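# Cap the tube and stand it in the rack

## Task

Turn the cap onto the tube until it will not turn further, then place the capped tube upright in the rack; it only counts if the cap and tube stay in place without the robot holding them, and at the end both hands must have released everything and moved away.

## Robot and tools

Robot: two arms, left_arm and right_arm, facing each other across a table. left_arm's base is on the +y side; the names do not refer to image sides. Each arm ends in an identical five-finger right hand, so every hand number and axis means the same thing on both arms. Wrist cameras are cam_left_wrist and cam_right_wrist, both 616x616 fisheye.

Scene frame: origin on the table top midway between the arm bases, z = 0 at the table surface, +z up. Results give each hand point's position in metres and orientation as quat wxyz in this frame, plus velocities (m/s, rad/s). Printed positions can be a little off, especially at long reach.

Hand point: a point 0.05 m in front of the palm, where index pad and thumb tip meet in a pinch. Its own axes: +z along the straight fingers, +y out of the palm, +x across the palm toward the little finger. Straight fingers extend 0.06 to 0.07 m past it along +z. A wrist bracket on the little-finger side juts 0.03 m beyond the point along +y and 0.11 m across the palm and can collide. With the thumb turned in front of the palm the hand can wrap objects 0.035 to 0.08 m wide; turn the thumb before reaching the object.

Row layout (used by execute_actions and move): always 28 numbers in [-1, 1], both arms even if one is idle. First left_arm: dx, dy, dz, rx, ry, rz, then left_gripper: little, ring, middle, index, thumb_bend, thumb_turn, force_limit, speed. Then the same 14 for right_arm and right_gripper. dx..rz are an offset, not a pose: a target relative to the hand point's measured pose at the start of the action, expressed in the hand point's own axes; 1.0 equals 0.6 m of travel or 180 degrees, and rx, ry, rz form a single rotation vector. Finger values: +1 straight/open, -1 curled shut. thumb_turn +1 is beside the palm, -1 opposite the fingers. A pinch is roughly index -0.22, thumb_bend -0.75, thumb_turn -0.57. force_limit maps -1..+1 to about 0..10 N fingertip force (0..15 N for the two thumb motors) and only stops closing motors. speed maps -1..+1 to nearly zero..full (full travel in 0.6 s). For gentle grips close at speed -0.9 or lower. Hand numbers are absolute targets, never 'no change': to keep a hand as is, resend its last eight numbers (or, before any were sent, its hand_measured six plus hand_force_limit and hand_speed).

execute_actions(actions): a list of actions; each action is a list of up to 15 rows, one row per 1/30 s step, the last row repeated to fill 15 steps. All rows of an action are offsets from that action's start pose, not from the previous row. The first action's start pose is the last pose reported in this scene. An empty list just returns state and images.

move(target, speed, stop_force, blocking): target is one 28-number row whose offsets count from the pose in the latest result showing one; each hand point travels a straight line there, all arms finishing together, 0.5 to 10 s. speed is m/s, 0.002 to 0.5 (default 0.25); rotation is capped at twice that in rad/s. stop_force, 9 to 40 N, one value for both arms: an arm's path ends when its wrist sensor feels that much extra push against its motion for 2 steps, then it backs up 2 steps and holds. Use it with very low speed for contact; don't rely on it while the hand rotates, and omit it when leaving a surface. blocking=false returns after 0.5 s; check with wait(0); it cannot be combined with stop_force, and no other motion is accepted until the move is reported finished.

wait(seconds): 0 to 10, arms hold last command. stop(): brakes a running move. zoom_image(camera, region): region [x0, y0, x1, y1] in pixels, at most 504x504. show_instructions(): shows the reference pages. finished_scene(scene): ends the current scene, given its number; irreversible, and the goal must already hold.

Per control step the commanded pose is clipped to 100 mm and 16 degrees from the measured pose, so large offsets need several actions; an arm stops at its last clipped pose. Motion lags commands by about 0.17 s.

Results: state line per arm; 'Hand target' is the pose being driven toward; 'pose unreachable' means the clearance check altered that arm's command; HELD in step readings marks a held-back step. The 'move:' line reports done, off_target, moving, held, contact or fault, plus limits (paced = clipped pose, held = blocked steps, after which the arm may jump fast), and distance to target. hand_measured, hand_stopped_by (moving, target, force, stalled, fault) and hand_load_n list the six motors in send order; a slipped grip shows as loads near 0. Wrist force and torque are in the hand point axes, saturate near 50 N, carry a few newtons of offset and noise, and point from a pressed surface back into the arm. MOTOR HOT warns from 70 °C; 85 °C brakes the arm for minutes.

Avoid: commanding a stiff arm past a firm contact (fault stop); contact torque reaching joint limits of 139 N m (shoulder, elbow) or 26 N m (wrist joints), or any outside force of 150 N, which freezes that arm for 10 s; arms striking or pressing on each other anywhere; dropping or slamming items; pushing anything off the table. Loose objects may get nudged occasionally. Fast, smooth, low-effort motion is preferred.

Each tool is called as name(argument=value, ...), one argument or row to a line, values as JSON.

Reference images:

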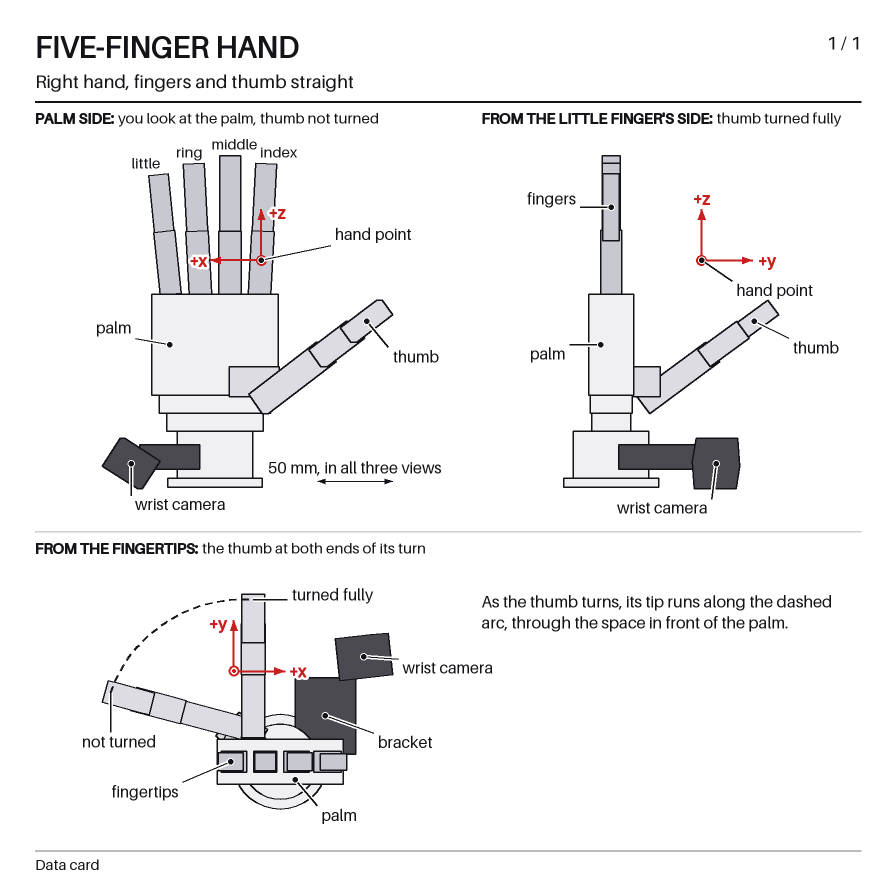

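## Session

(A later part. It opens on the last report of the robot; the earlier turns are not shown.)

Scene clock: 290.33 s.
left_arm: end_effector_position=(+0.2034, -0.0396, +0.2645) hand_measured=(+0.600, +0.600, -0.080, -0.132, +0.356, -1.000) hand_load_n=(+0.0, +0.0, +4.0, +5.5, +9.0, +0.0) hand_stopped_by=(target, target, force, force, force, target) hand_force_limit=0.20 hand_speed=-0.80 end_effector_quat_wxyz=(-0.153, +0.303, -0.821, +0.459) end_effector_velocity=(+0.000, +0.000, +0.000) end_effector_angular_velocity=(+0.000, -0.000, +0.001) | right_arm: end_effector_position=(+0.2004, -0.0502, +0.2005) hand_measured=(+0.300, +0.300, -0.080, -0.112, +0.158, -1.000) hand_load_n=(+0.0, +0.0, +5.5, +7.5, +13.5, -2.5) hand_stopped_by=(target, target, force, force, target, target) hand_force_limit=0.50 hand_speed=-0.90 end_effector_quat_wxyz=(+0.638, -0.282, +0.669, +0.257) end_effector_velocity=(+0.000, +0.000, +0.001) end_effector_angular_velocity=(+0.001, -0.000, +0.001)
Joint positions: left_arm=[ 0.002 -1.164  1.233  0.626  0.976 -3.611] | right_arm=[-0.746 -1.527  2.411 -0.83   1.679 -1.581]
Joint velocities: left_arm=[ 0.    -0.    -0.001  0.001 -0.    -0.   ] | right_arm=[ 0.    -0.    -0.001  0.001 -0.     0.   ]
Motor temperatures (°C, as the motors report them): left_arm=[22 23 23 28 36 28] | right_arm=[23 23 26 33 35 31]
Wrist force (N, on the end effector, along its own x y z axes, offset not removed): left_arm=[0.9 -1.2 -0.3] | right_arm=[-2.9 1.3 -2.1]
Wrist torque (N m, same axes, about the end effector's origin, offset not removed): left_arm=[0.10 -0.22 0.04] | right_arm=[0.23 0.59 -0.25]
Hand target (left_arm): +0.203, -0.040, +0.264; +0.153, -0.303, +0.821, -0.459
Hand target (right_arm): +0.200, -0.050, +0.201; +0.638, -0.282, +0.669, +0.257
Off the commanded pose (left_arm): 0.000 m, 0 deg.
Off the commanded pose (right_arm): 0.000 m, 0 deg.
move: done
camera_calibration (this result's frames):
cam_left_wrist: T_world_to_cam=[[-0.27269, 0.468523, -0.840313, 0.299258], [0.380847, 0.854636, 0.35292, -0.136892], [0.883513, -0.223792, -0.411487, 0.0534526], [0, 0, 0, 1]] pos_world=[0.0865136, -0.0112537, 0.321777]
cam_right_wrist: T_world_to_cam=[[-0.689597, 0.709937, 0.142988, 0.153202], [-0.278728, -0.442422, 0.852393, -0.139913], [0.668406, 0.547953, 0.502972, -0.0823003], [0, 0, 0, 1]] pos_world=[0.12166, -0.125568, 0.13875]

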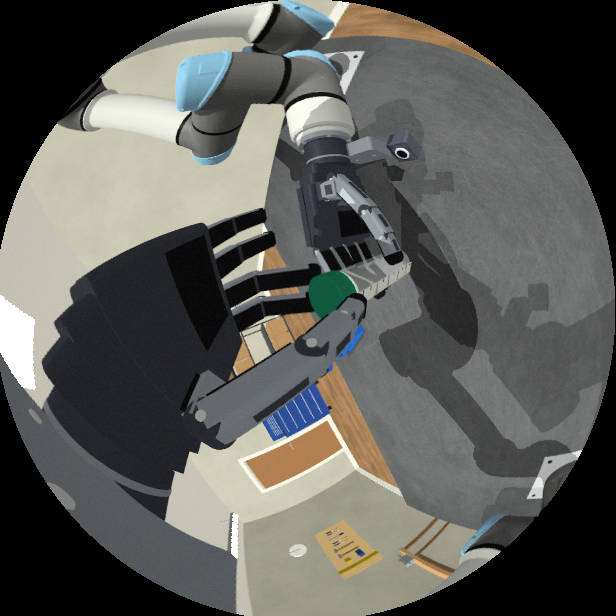

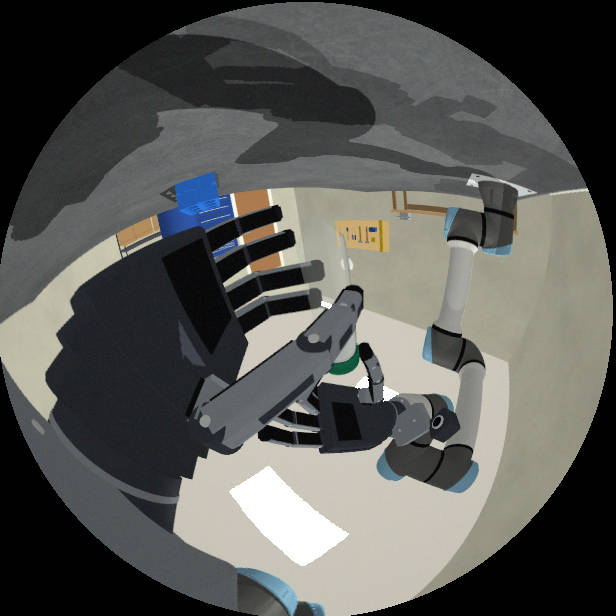

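execute_actions(
  actions=[
    [[0.002,0,0,0,0,0,0.6,0.6,0,-0.03,0.22,-1,0.2,-0.5,0,0,0,0,0,0,0.3,0.3,-0.4,-0.4,0.15,-1,0.5,-0.9]],
    [[0,0,0,0,0,0,0.6,0.6,-0.2,-0.2,0.22,-1,0.2,-0.85,0,0,0,0,0,0,0.3,0.3,-0.4,-0.4,0.15,-1,0.5,-0.9]],
  ],
)

move(
  target=[0.0137,-0.0047,0.0083,-0.0068,0.2113,0.1335,0.6,0.6,-0.2,-0.2,0.22,-1,0.2,-0.85,0,0,0,0,0,0,0.3,0.3,-0.4,-0.4,0.15,-1,0.5,-0.9],
  speed=0.35,
)

move(
  target=[0.0137,-0.0047,0.0083,-0.0068,0.2113,0.1335,0.6,0.6,-0.2,-0.2,0.22,-1,0.2,-0.85,0,0,0,0,0,0,0.3,0.3,-0.4,-0.4,0.15,-1,0.5,-0.9],
  speed=0.35,
)

move(
  target=[0.0067,0.016,-0.0253,0.0135,-0.4225,-0.267,0.6,0.6,0.15,0.12,0.45,-1,0.2,1,0,0,0,0,0,0,0.3,0.3,-0.4,-0.4,0.15,-1,0.5,-0.9],
  speed=0.45,
)

zoom_image(
  camera="cam_left_wrist",
  region=[290,210,440,360],
)

zoom_image(
  camera="cam_right_wrist",
  region=[290,310,390,410],
)

Scene clock: 312.13 s.
left_arm: end_effector_position=(+0.2025, -0.0403, +0.2645) hand_measured=(+0.600, +0.600, -0.046, -0.086, +0.228, -1.000) hand_load_n=(+0.0, +0.0, +6.0, +6.5, +12.0, +0.0) hand_stopped_by=(target, target, force, force, target, target) hand_force_limit=0.20 hand_speed=-0.85 end_effector_quat_wxyz=(-0.153, +0.303, -0.821, +0.459) end_effector_velocity=(-0.000, -0.000, +0.000) end_effector_angular_velocity=(+0.000, +0.000, -0.000) | right_arm: end_effector_position=(+0.2004, -0.0502, +0.2005) hand_measured=(+0.300, +0.300, -0.080, -0.112, +0.158, -1.000) hand_load_n=(+0.0, +0.0, +5.0, +8.0, +13.0, -1.5) hand_stopped_by=(target, target, force, force, target, target) hand_force_limit=0.50 hand_speed=-0.90 end_effector_quat_wxyz=(+0.638, -0.282, +0.669, +0.257) end_effector_velocity=(+0.000, +0.000, +0.000) end_effector_angular_velocity=(+0.001, -0.000, +0.000)
Joint positions: left_arm=[-0.    -1.163  1.231  0.628  0.975 -3.612] | right_arm=[-0.746 -1.527  2.411 -0.83   1.679 -1.581]
Joint velocities: left_arm=[-0.     0.    -0.001  0.001  0.    -0.   ] | right_arm=[-0.    -0.001 -0.     0.001 -0.     0.   ]
Motor temperatures (°C, as the motors report them): left_arm=[22 23 23 28 36 28] | right_arm=[23 23 26 33 35 31]
Wrist force (N, on the end effector, along its own x y z axes, offset not removed): left_arm=[1.5 1.7 0.0] | right_arm=[-0.3 -2.0 1.0]
Wrist torque (N m, same axes, about the end effector's origin, offset not removed): left_arm=[0.44 -0.37 0.14] | right_arm=[-0.53 -0.02 -0.07]
Hand target (left_arm): +0.203, -0.040, +0.265; +0.153, -0.303, +0.821, -0.459
Hand target (right_arm): +0.200, -0.050, +0.201; +0.638, -0.282, +0.669, +0.257
Off the commanded pose (left_arm): 0.000 m, 0 deg.
Off the commanded pose (right_arm): 0.000 m, 0 deg.
Step readings (end_effector_position; steps 1 to 15: 1st action; 16 to 30: 2nd action):
0: left_arm (+0.2034, -0.0396, +0.2645) | right_arm (+0.2004, -0.0502, +0.2005)
1: left_arm (+0.2034, -0.0396, +0.2645) | right_arm (+0.2004, -0.0502, +0.2005)
2: left_arm (+0.2033, -0.0396, +0.2645) | right_arm (+0.2004, -0.0502, +0.2005)
4: left_arm (+0.2030, -0.0398, +0.2645) | right_arm (+0.2004, -0.0502, +0.2005)
8: left_arm (+0.2027, -0.0401, +0.2645) | right_arm (+0.2004, -0.0502, +0.2005)
15: left_arm (+0.2025, -0.0403, +0.2645) | right_arm (+0.2004, -0.0502, +0.2005)
16: left_arm (+0.2025, -0.0403, +0.2645) | right_arm (+0.2004, -0.0502, +0.2005)
17: left_arm (+0.2025, -0.0403, +0.2645) | right_arm (+0.2004, -0.0502, +0.2005)
19: left_arm (+0.2025, -0.0403, +0.2645) | right_arm (+0.2004, -0.0502, +0.2005)
23: left_arm (+0.2025, -0.0403, +0.2645) | right_arm (+0.2004, -0.0502, +0.2005)
30: end_effector_position above
camera_calibration (this result's frames):
cam_left_wrist: T_world_to_cam=[[-0.272696, 0.468508, -0.84032, 0.299398], [0.38082, 0.85465, 0.352916, -0.135925], [0.883523, -0.223772, -0.411477, 0.0540967], [0, 0, 0, 1]] pos_world=[0.0856118, -0.011997, 0.321819]
cam_right_wrist: T_world_to_cam=[[-0.689597, 0.709937, 0.142988, 0.153202], [-0.278728, -0.442422, 0.852393, -0.139913], [0.668406, 0.547953, 0.502972, -0.0823003], [0, 0, 0, 1]] pos_world=[0.12166, -0.125568, 0.13875]

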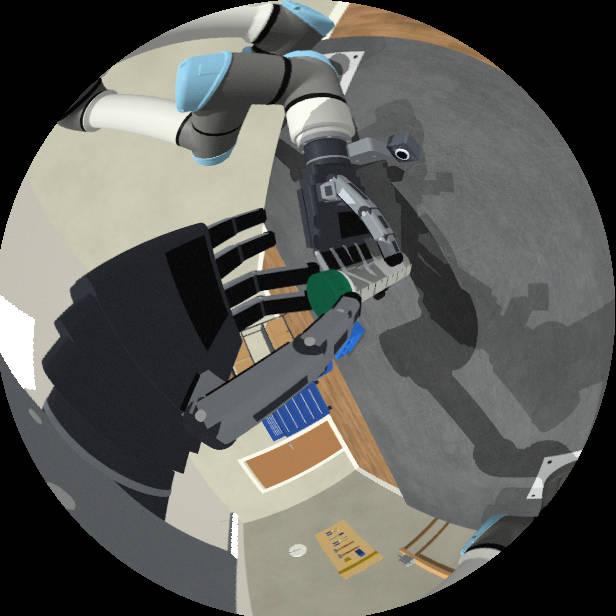

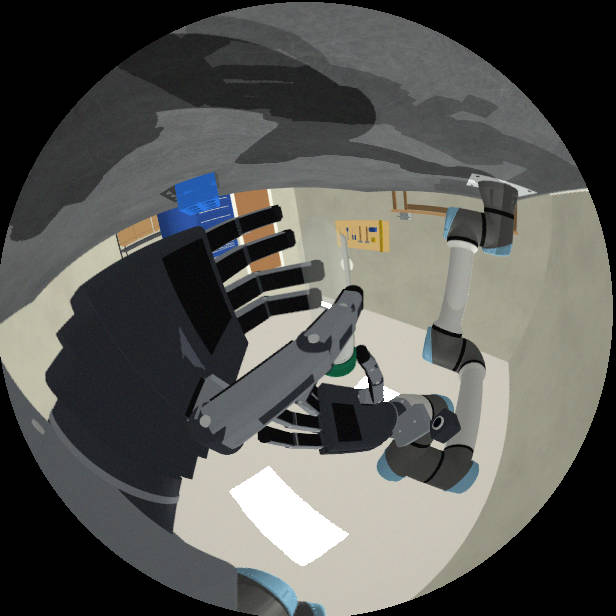

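Scene clock: 313.80 s.
left_arm: end_effector_position=(+0.1999, -0.0499, +0.2645) hand_measured=(+0.600, +0.600, -0.046, -0.086, +0.228, -1.000) hand_load_n=(+0.0, +0.0, +6.0, +6.0, +12.0, -0.5) hand_stopped_by=(target, target, force, force, target, target) hand_force_limit=0.20 hand_speed=-0.85 end_effector_quat_wxyz=(+0.033, -0.034, -0.875, +0.482) end_effector_velocity=(+0.000, +0.000, -0.001) end_effector_angular_velocity=(+0.004, +0.002, -0.011) | right_arm: end_effector_position=(+0.2004, -0.0502, +0.2005) hand_measured=(+0.300, +0.300, -0.080, -0.112, +0.158, -1.000) hand_load_n=(+0.0, +0.0, +5.0, +8.5, +12.5, -1.0) hand_stopped_by=(target, target, force, force, target, target) hand_force_limit=0.50 hand_speed=-0.90 end_effector_quat_wxyz=(+0.638, -0.282, +0.669, +0.257) end_effector_velocity=(-0.000, -0.000, -0.000) end_effector_angular_velocity=(+0.001, +0.001, -0.000)
Joint positions: left_arm=[ 0.256 -1.2    1.266  0.518  1.837 -2.999] | right_arm=[-0.746 -1.527  2.411 -0.83   1.679 -1.581]
Joint velocities: left_arm=[ 0.005  0.005 -0.006  0.007  0.014  0.008] | right_arm=[ 0.    -0.     0.001 -0.001  0.     0.001]
Motor temperatures (°C, as the motors report them): left_arm=[22 23 23 28 36 28] | right_arm=[23 23 26 33 35 31]
Wrist force (N, on the end effector, along its own x y z axes, offset not removed): left_arm=[-3.9 0.5 4.9] | right_arm=[-5.6 -2.0 0.3]
Wrist torque (N m, same axes, about the end effector's origin, offset not removed): left_arm=[-0.16 0.58 -0.32] | right_arm=[-0.22 1.05 -0.19]
Hand target (left_arm): +0.200, -0.050, +0.265; -0.033, +0.034, +0.875, -0.482
Hand target (right_arm): +0.200, -0.050, +0.201; +0.638, -0.282, +0.669, +0.257
Off the commanded pose (left_arm): 0.000 m, 0 deg.
Off the commanded pose (right_arm): 0.000 m, 0 deg.
move: done
camera_calibration (this result's frames):
cam_left_wrist: T_world_to_cam=[[0.140196, 0.525494, -0.839167, 0.223178], [0.872316, 0.335403, 0.355767, -0.25169], [0.468413, -0.781895, -0.411375, 0.109363], [0, 0, 0, 1]] pos_world=[0.137037, 0.0526498, 0.321815]
cam_right_wrist: T_world_to_cam=[[-0.689597, 0.709937, 0.142988, 0.153202], [-0.278728, -0.442422, 0.852393, -0.139913], [0.668407, 0.547953, 0.502972, -0.0823003], [0, 0, 0, 1]] pos_world=[0.12166, -0.125568, 0.13875]

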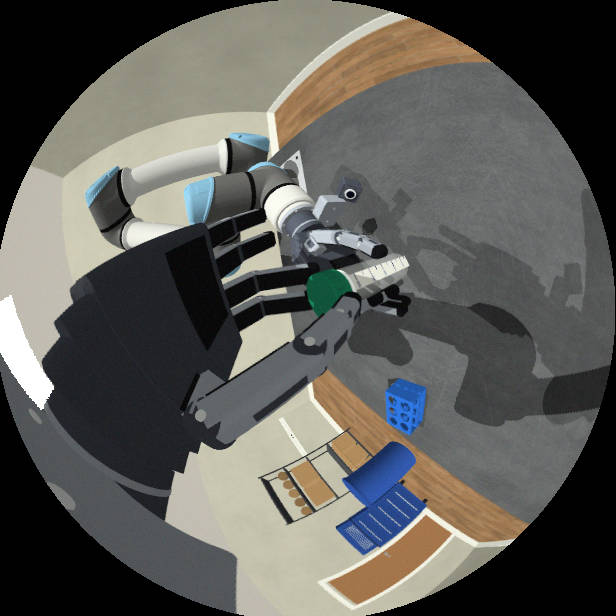

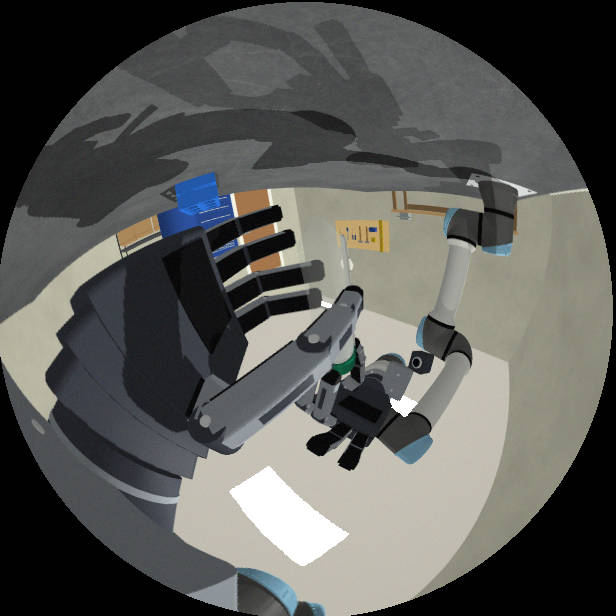

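Scene clock: 315.57 s.
left_arm: end_effector_position=(+0.1912, -0.0547, +0.2643) hand_measured=(+0.600, +0.600, -0.046, -0.086, +0.228, -1.000) hand_load_n=(+0.0, +0.0, +7.0, +6.5, +11.5, -0.5) hand_stopped_by=(target, target, force, force, target, target) hand_force_limit=0.20 hand_speed=-0.85 end_effector_quat_wxyz=(-0.214, +0.366, +0.796, -0.432) end_effector_velocity=(+0.001, -0.000, -0.000) end_effector_angular_velocity=(+0.007, -0.002, -0.011) | right_arm: end_effector_position=(+0.2004, -0.0502, +0.2005) hand_measured=(+0.300, +0.300, -0.080, -0.112, +0.158, -1.000) hand_load_n=(+0.0, +0.0, +4.5, +10.0, +12.5, +0.5) hand_stopped_by=(target, target, force, force, target, target) hand_force_limit=0.50 hand_speed=-0.90 end_effector_quat_wxyz=(+0.638, -0.282, +0.669, +0.257) end_effector_velocity=(-0.000, -0.000, -0.001) end_effector_angular_velocity=(-0.000, +0.001, -0.000)
Joint positions: left_arm=[ 0.442 -0.786  0.717  1.221  2.516 -2.101] | right_arm=[-0.746 -1.527  2.411 -0.83   1.679 -1.581]
Joint velocities: left_arm=[ 0.001  0.016 -0.025  0.033  0.001  0.022] | right_arm=[-0.    -0.     0.002 -0.     0.     0.001]
Motor temperatures (°C, as the motors report them): left_arm=[22 23 23 28 36 28] | right_arm=[23 23 26 33 35 31]
Wrist force (N, on the end effector, along its own x y z axes, offset not removed): left_arm=[-1.4 1.5 0.5] | right_arm=[0.2 1.5 3.2]
Wrist torque (N m, same axes, about the end effector's origin, offset not removed): left_arm=[0.72 0.24 0.02] | right_arm=[0.30 -0.12 0.09]
Hand target (left_arm): +0.191, -0.055, +0.264; -0.214, +0.367, +0.796, -0.432
Hand target (right_arm): +0.200, -0.050, +0.201; +0.638, -0.282, +0.669, +0.257
Off the commanded pose (left_arm): 0.000 m, 0 deg.
Off the commanded pose (right_arm): 0.000 m, 0 deg.
move: done
camera_calibration (this result's frames):
cam_left_wrist: T_world_to_cam=[[0.472701, 0.273898, -0.837576, 0.148966], [0.85342, -0.379153, 0.357655, -0.27839], [-0.219608, -0.883868, -0.412976, 0.236019], [0, 0, 0, 1]] pos_world=[0.218999, 0.0622558, 0.321808]
cam_right_wrist: T_world_to_cam=[[-0.689597, 0.709937, 0.142988, 0.153202], [-0.278728, -0.442422, 0.852393, -0.139913], [0.668406, 0.547953, 0.502972, -0.0823002], [0, 0, 0, 1]] pos_world=[0.12166, -0.125568, 0.13875]

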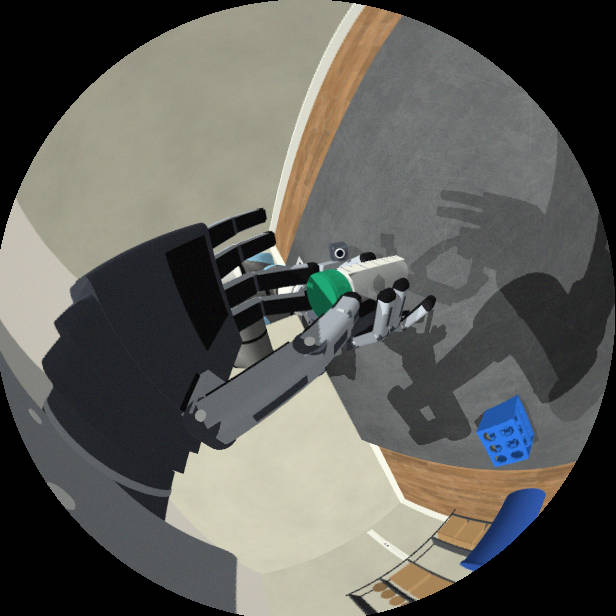

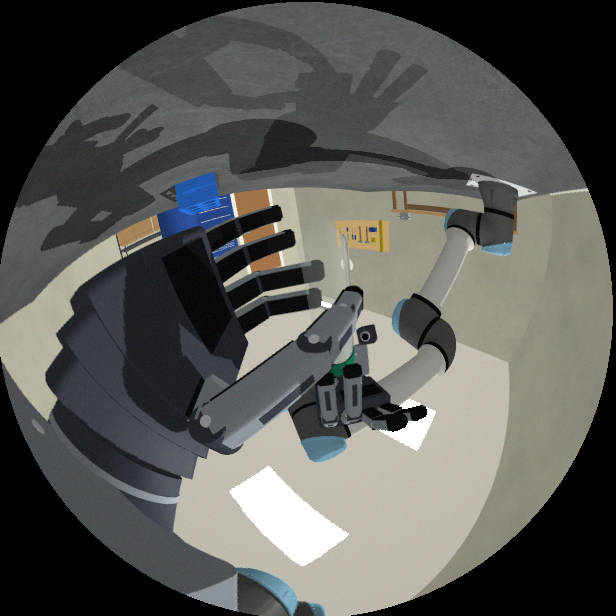

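Scene clock: 317.93 s.
left_arm: end_effector_position=(+0.2023, -0.0403, +0.2646) hand_measured=(+0.600, +0.600, +0.150, +0.120, +0.450, -1.000) hand_load_n=(+0.0, +0.0, +0.0, +0.0, +0.0, +0.0) hand_stopped_by=(target, target, target, target, target, target) hand_force_limit=0.20 hand_speed=1.00 end_effector_quat_wxyz=(-0.153, +0.304, -0.820, +0.460) end_effector_velocity=(-0.000, +0.000, -0.000) end_effector_angular_velocity=(+0.005, +0.003, +0.009) | right_arm: end_effector_position=(+0.2004, -0.0502, +0.2005) hand_measured=(+0.300, +0.300, -0.080, -0.112, +0.158, -1.000) hand_load_n=(+0.0, +0.0, +5.0, +8.0, +12.5, -1.5) hand_stopped_by=(target, target, force, force, target, target) hand_force_limit=0.50 hand_speed=-0.90 end_effector_quat_wxyz=(+0.638, -0.282, +0.669, +0.257) end_effector_velocity=(-0.000, -0.000, -0.001) end_effector_angular_velocity=(-0.001, +0.001, +0.000)
Joint positions: left_arm=[-0.001 -1.163  1.232  0.627  0.974 -3.613] | right_arm=[-0.746 -1.527  2.411 -0.83   1.679 -1.581]
Joint velocities: left_arm=[-0.001  0.007 -0.01   0.014 -0.006 -0.011] | right_arm=[-0.     0.     0.002 -0.    -0.    -0.   ]
Motor temperatures (°C, as the motors report them): left_arm=[22 23 23 28 36 28] | right_arm=[23 23 26 33 35 31]
Wrist force (N, on the end effector, along its own x y z axes, offset not removed): left_arm=[0.5 -0.5 2.4] | right_arm=[-4.3 -0.4 0.7]
Wrist torque (N m, same axes, about the end effector's origin, offset not removed): left_arm=[-0.14 -0.27 -0.22] | right_arm=[-0.14 0.68 -0.16]
Hand target (left_arm): +0.202, -0.040, +0.265; +0.154, -0.304, +0.820, -0.460
Hand target (right_arm): +0.200, -0.050, +0.201; +0.638, -0.282, +0.669, +0.257
Off the commanded pose (left_arm): 0.000 m, 0 deg.
Off the commanded pose (right_arm): 0.000 m, 0 deg.
move: done
camera_calibration (this result's frames):
cam_left_wrist: T_world_to_cam=[[-0.273082, 0.467323, -0.840854, 0.299526], [0.379915, 0.855417, 0.352032, -0.135466], [0.883794, -0.223319, -0.411141, 0.0541933], [0, 0, 0, 1]] pos_world=[0.0853647, -0.0119931, 0.321827]
cam_right_wrist: T_world_to_cam=[[-0.689597, 0.709937, 0.142988, 0.153202], [-0.278728, -0.442422, 0.852393, -0.139913], [0.668406, 0.547952, 0.502972, -0.0823004], [0, 0, 0, 1]] pos_world=[0.12166, -0.125568, 0.13875]

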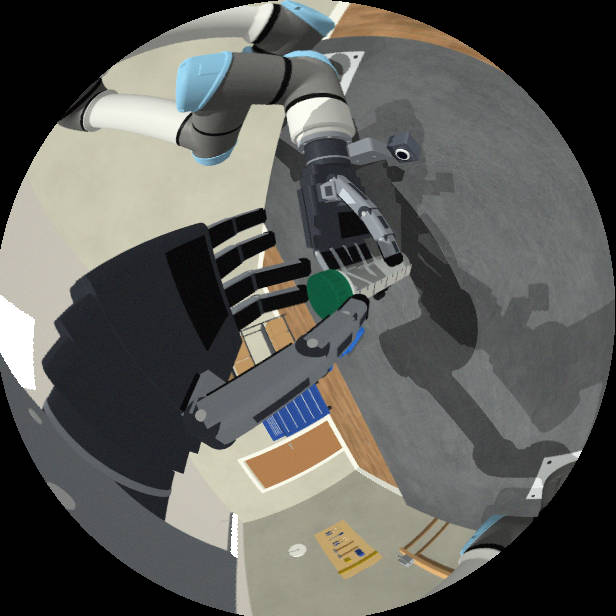

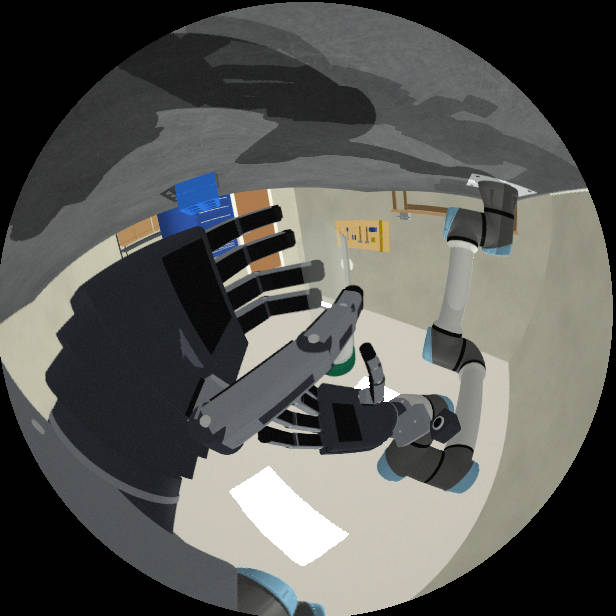

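Region (290, 210, 440, 360) of cam_left_wrist's 616x616 image, scaled by 3.360, with more detail than that image has.

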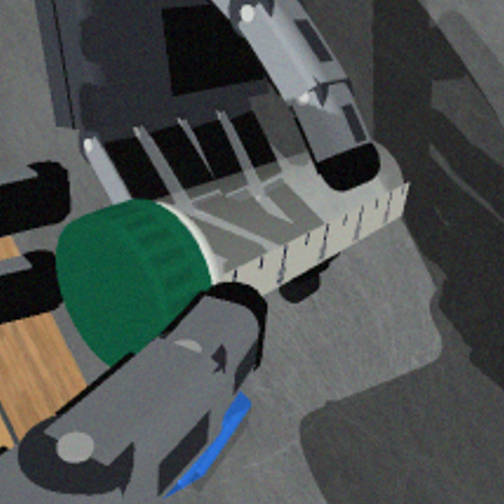

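Region (290, 310, 390, 410) of cam_right_wrist's 616x616 image, scaled by 5.040, with more detail than that image has.

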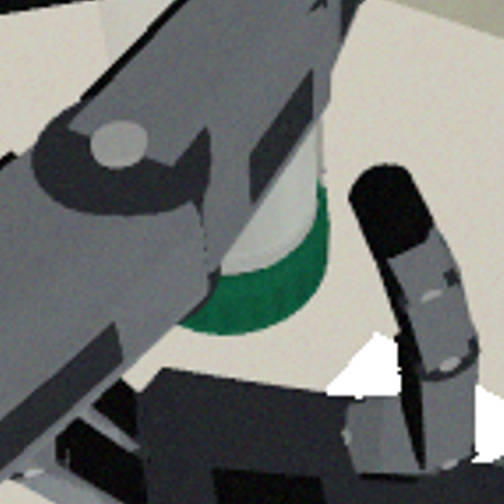

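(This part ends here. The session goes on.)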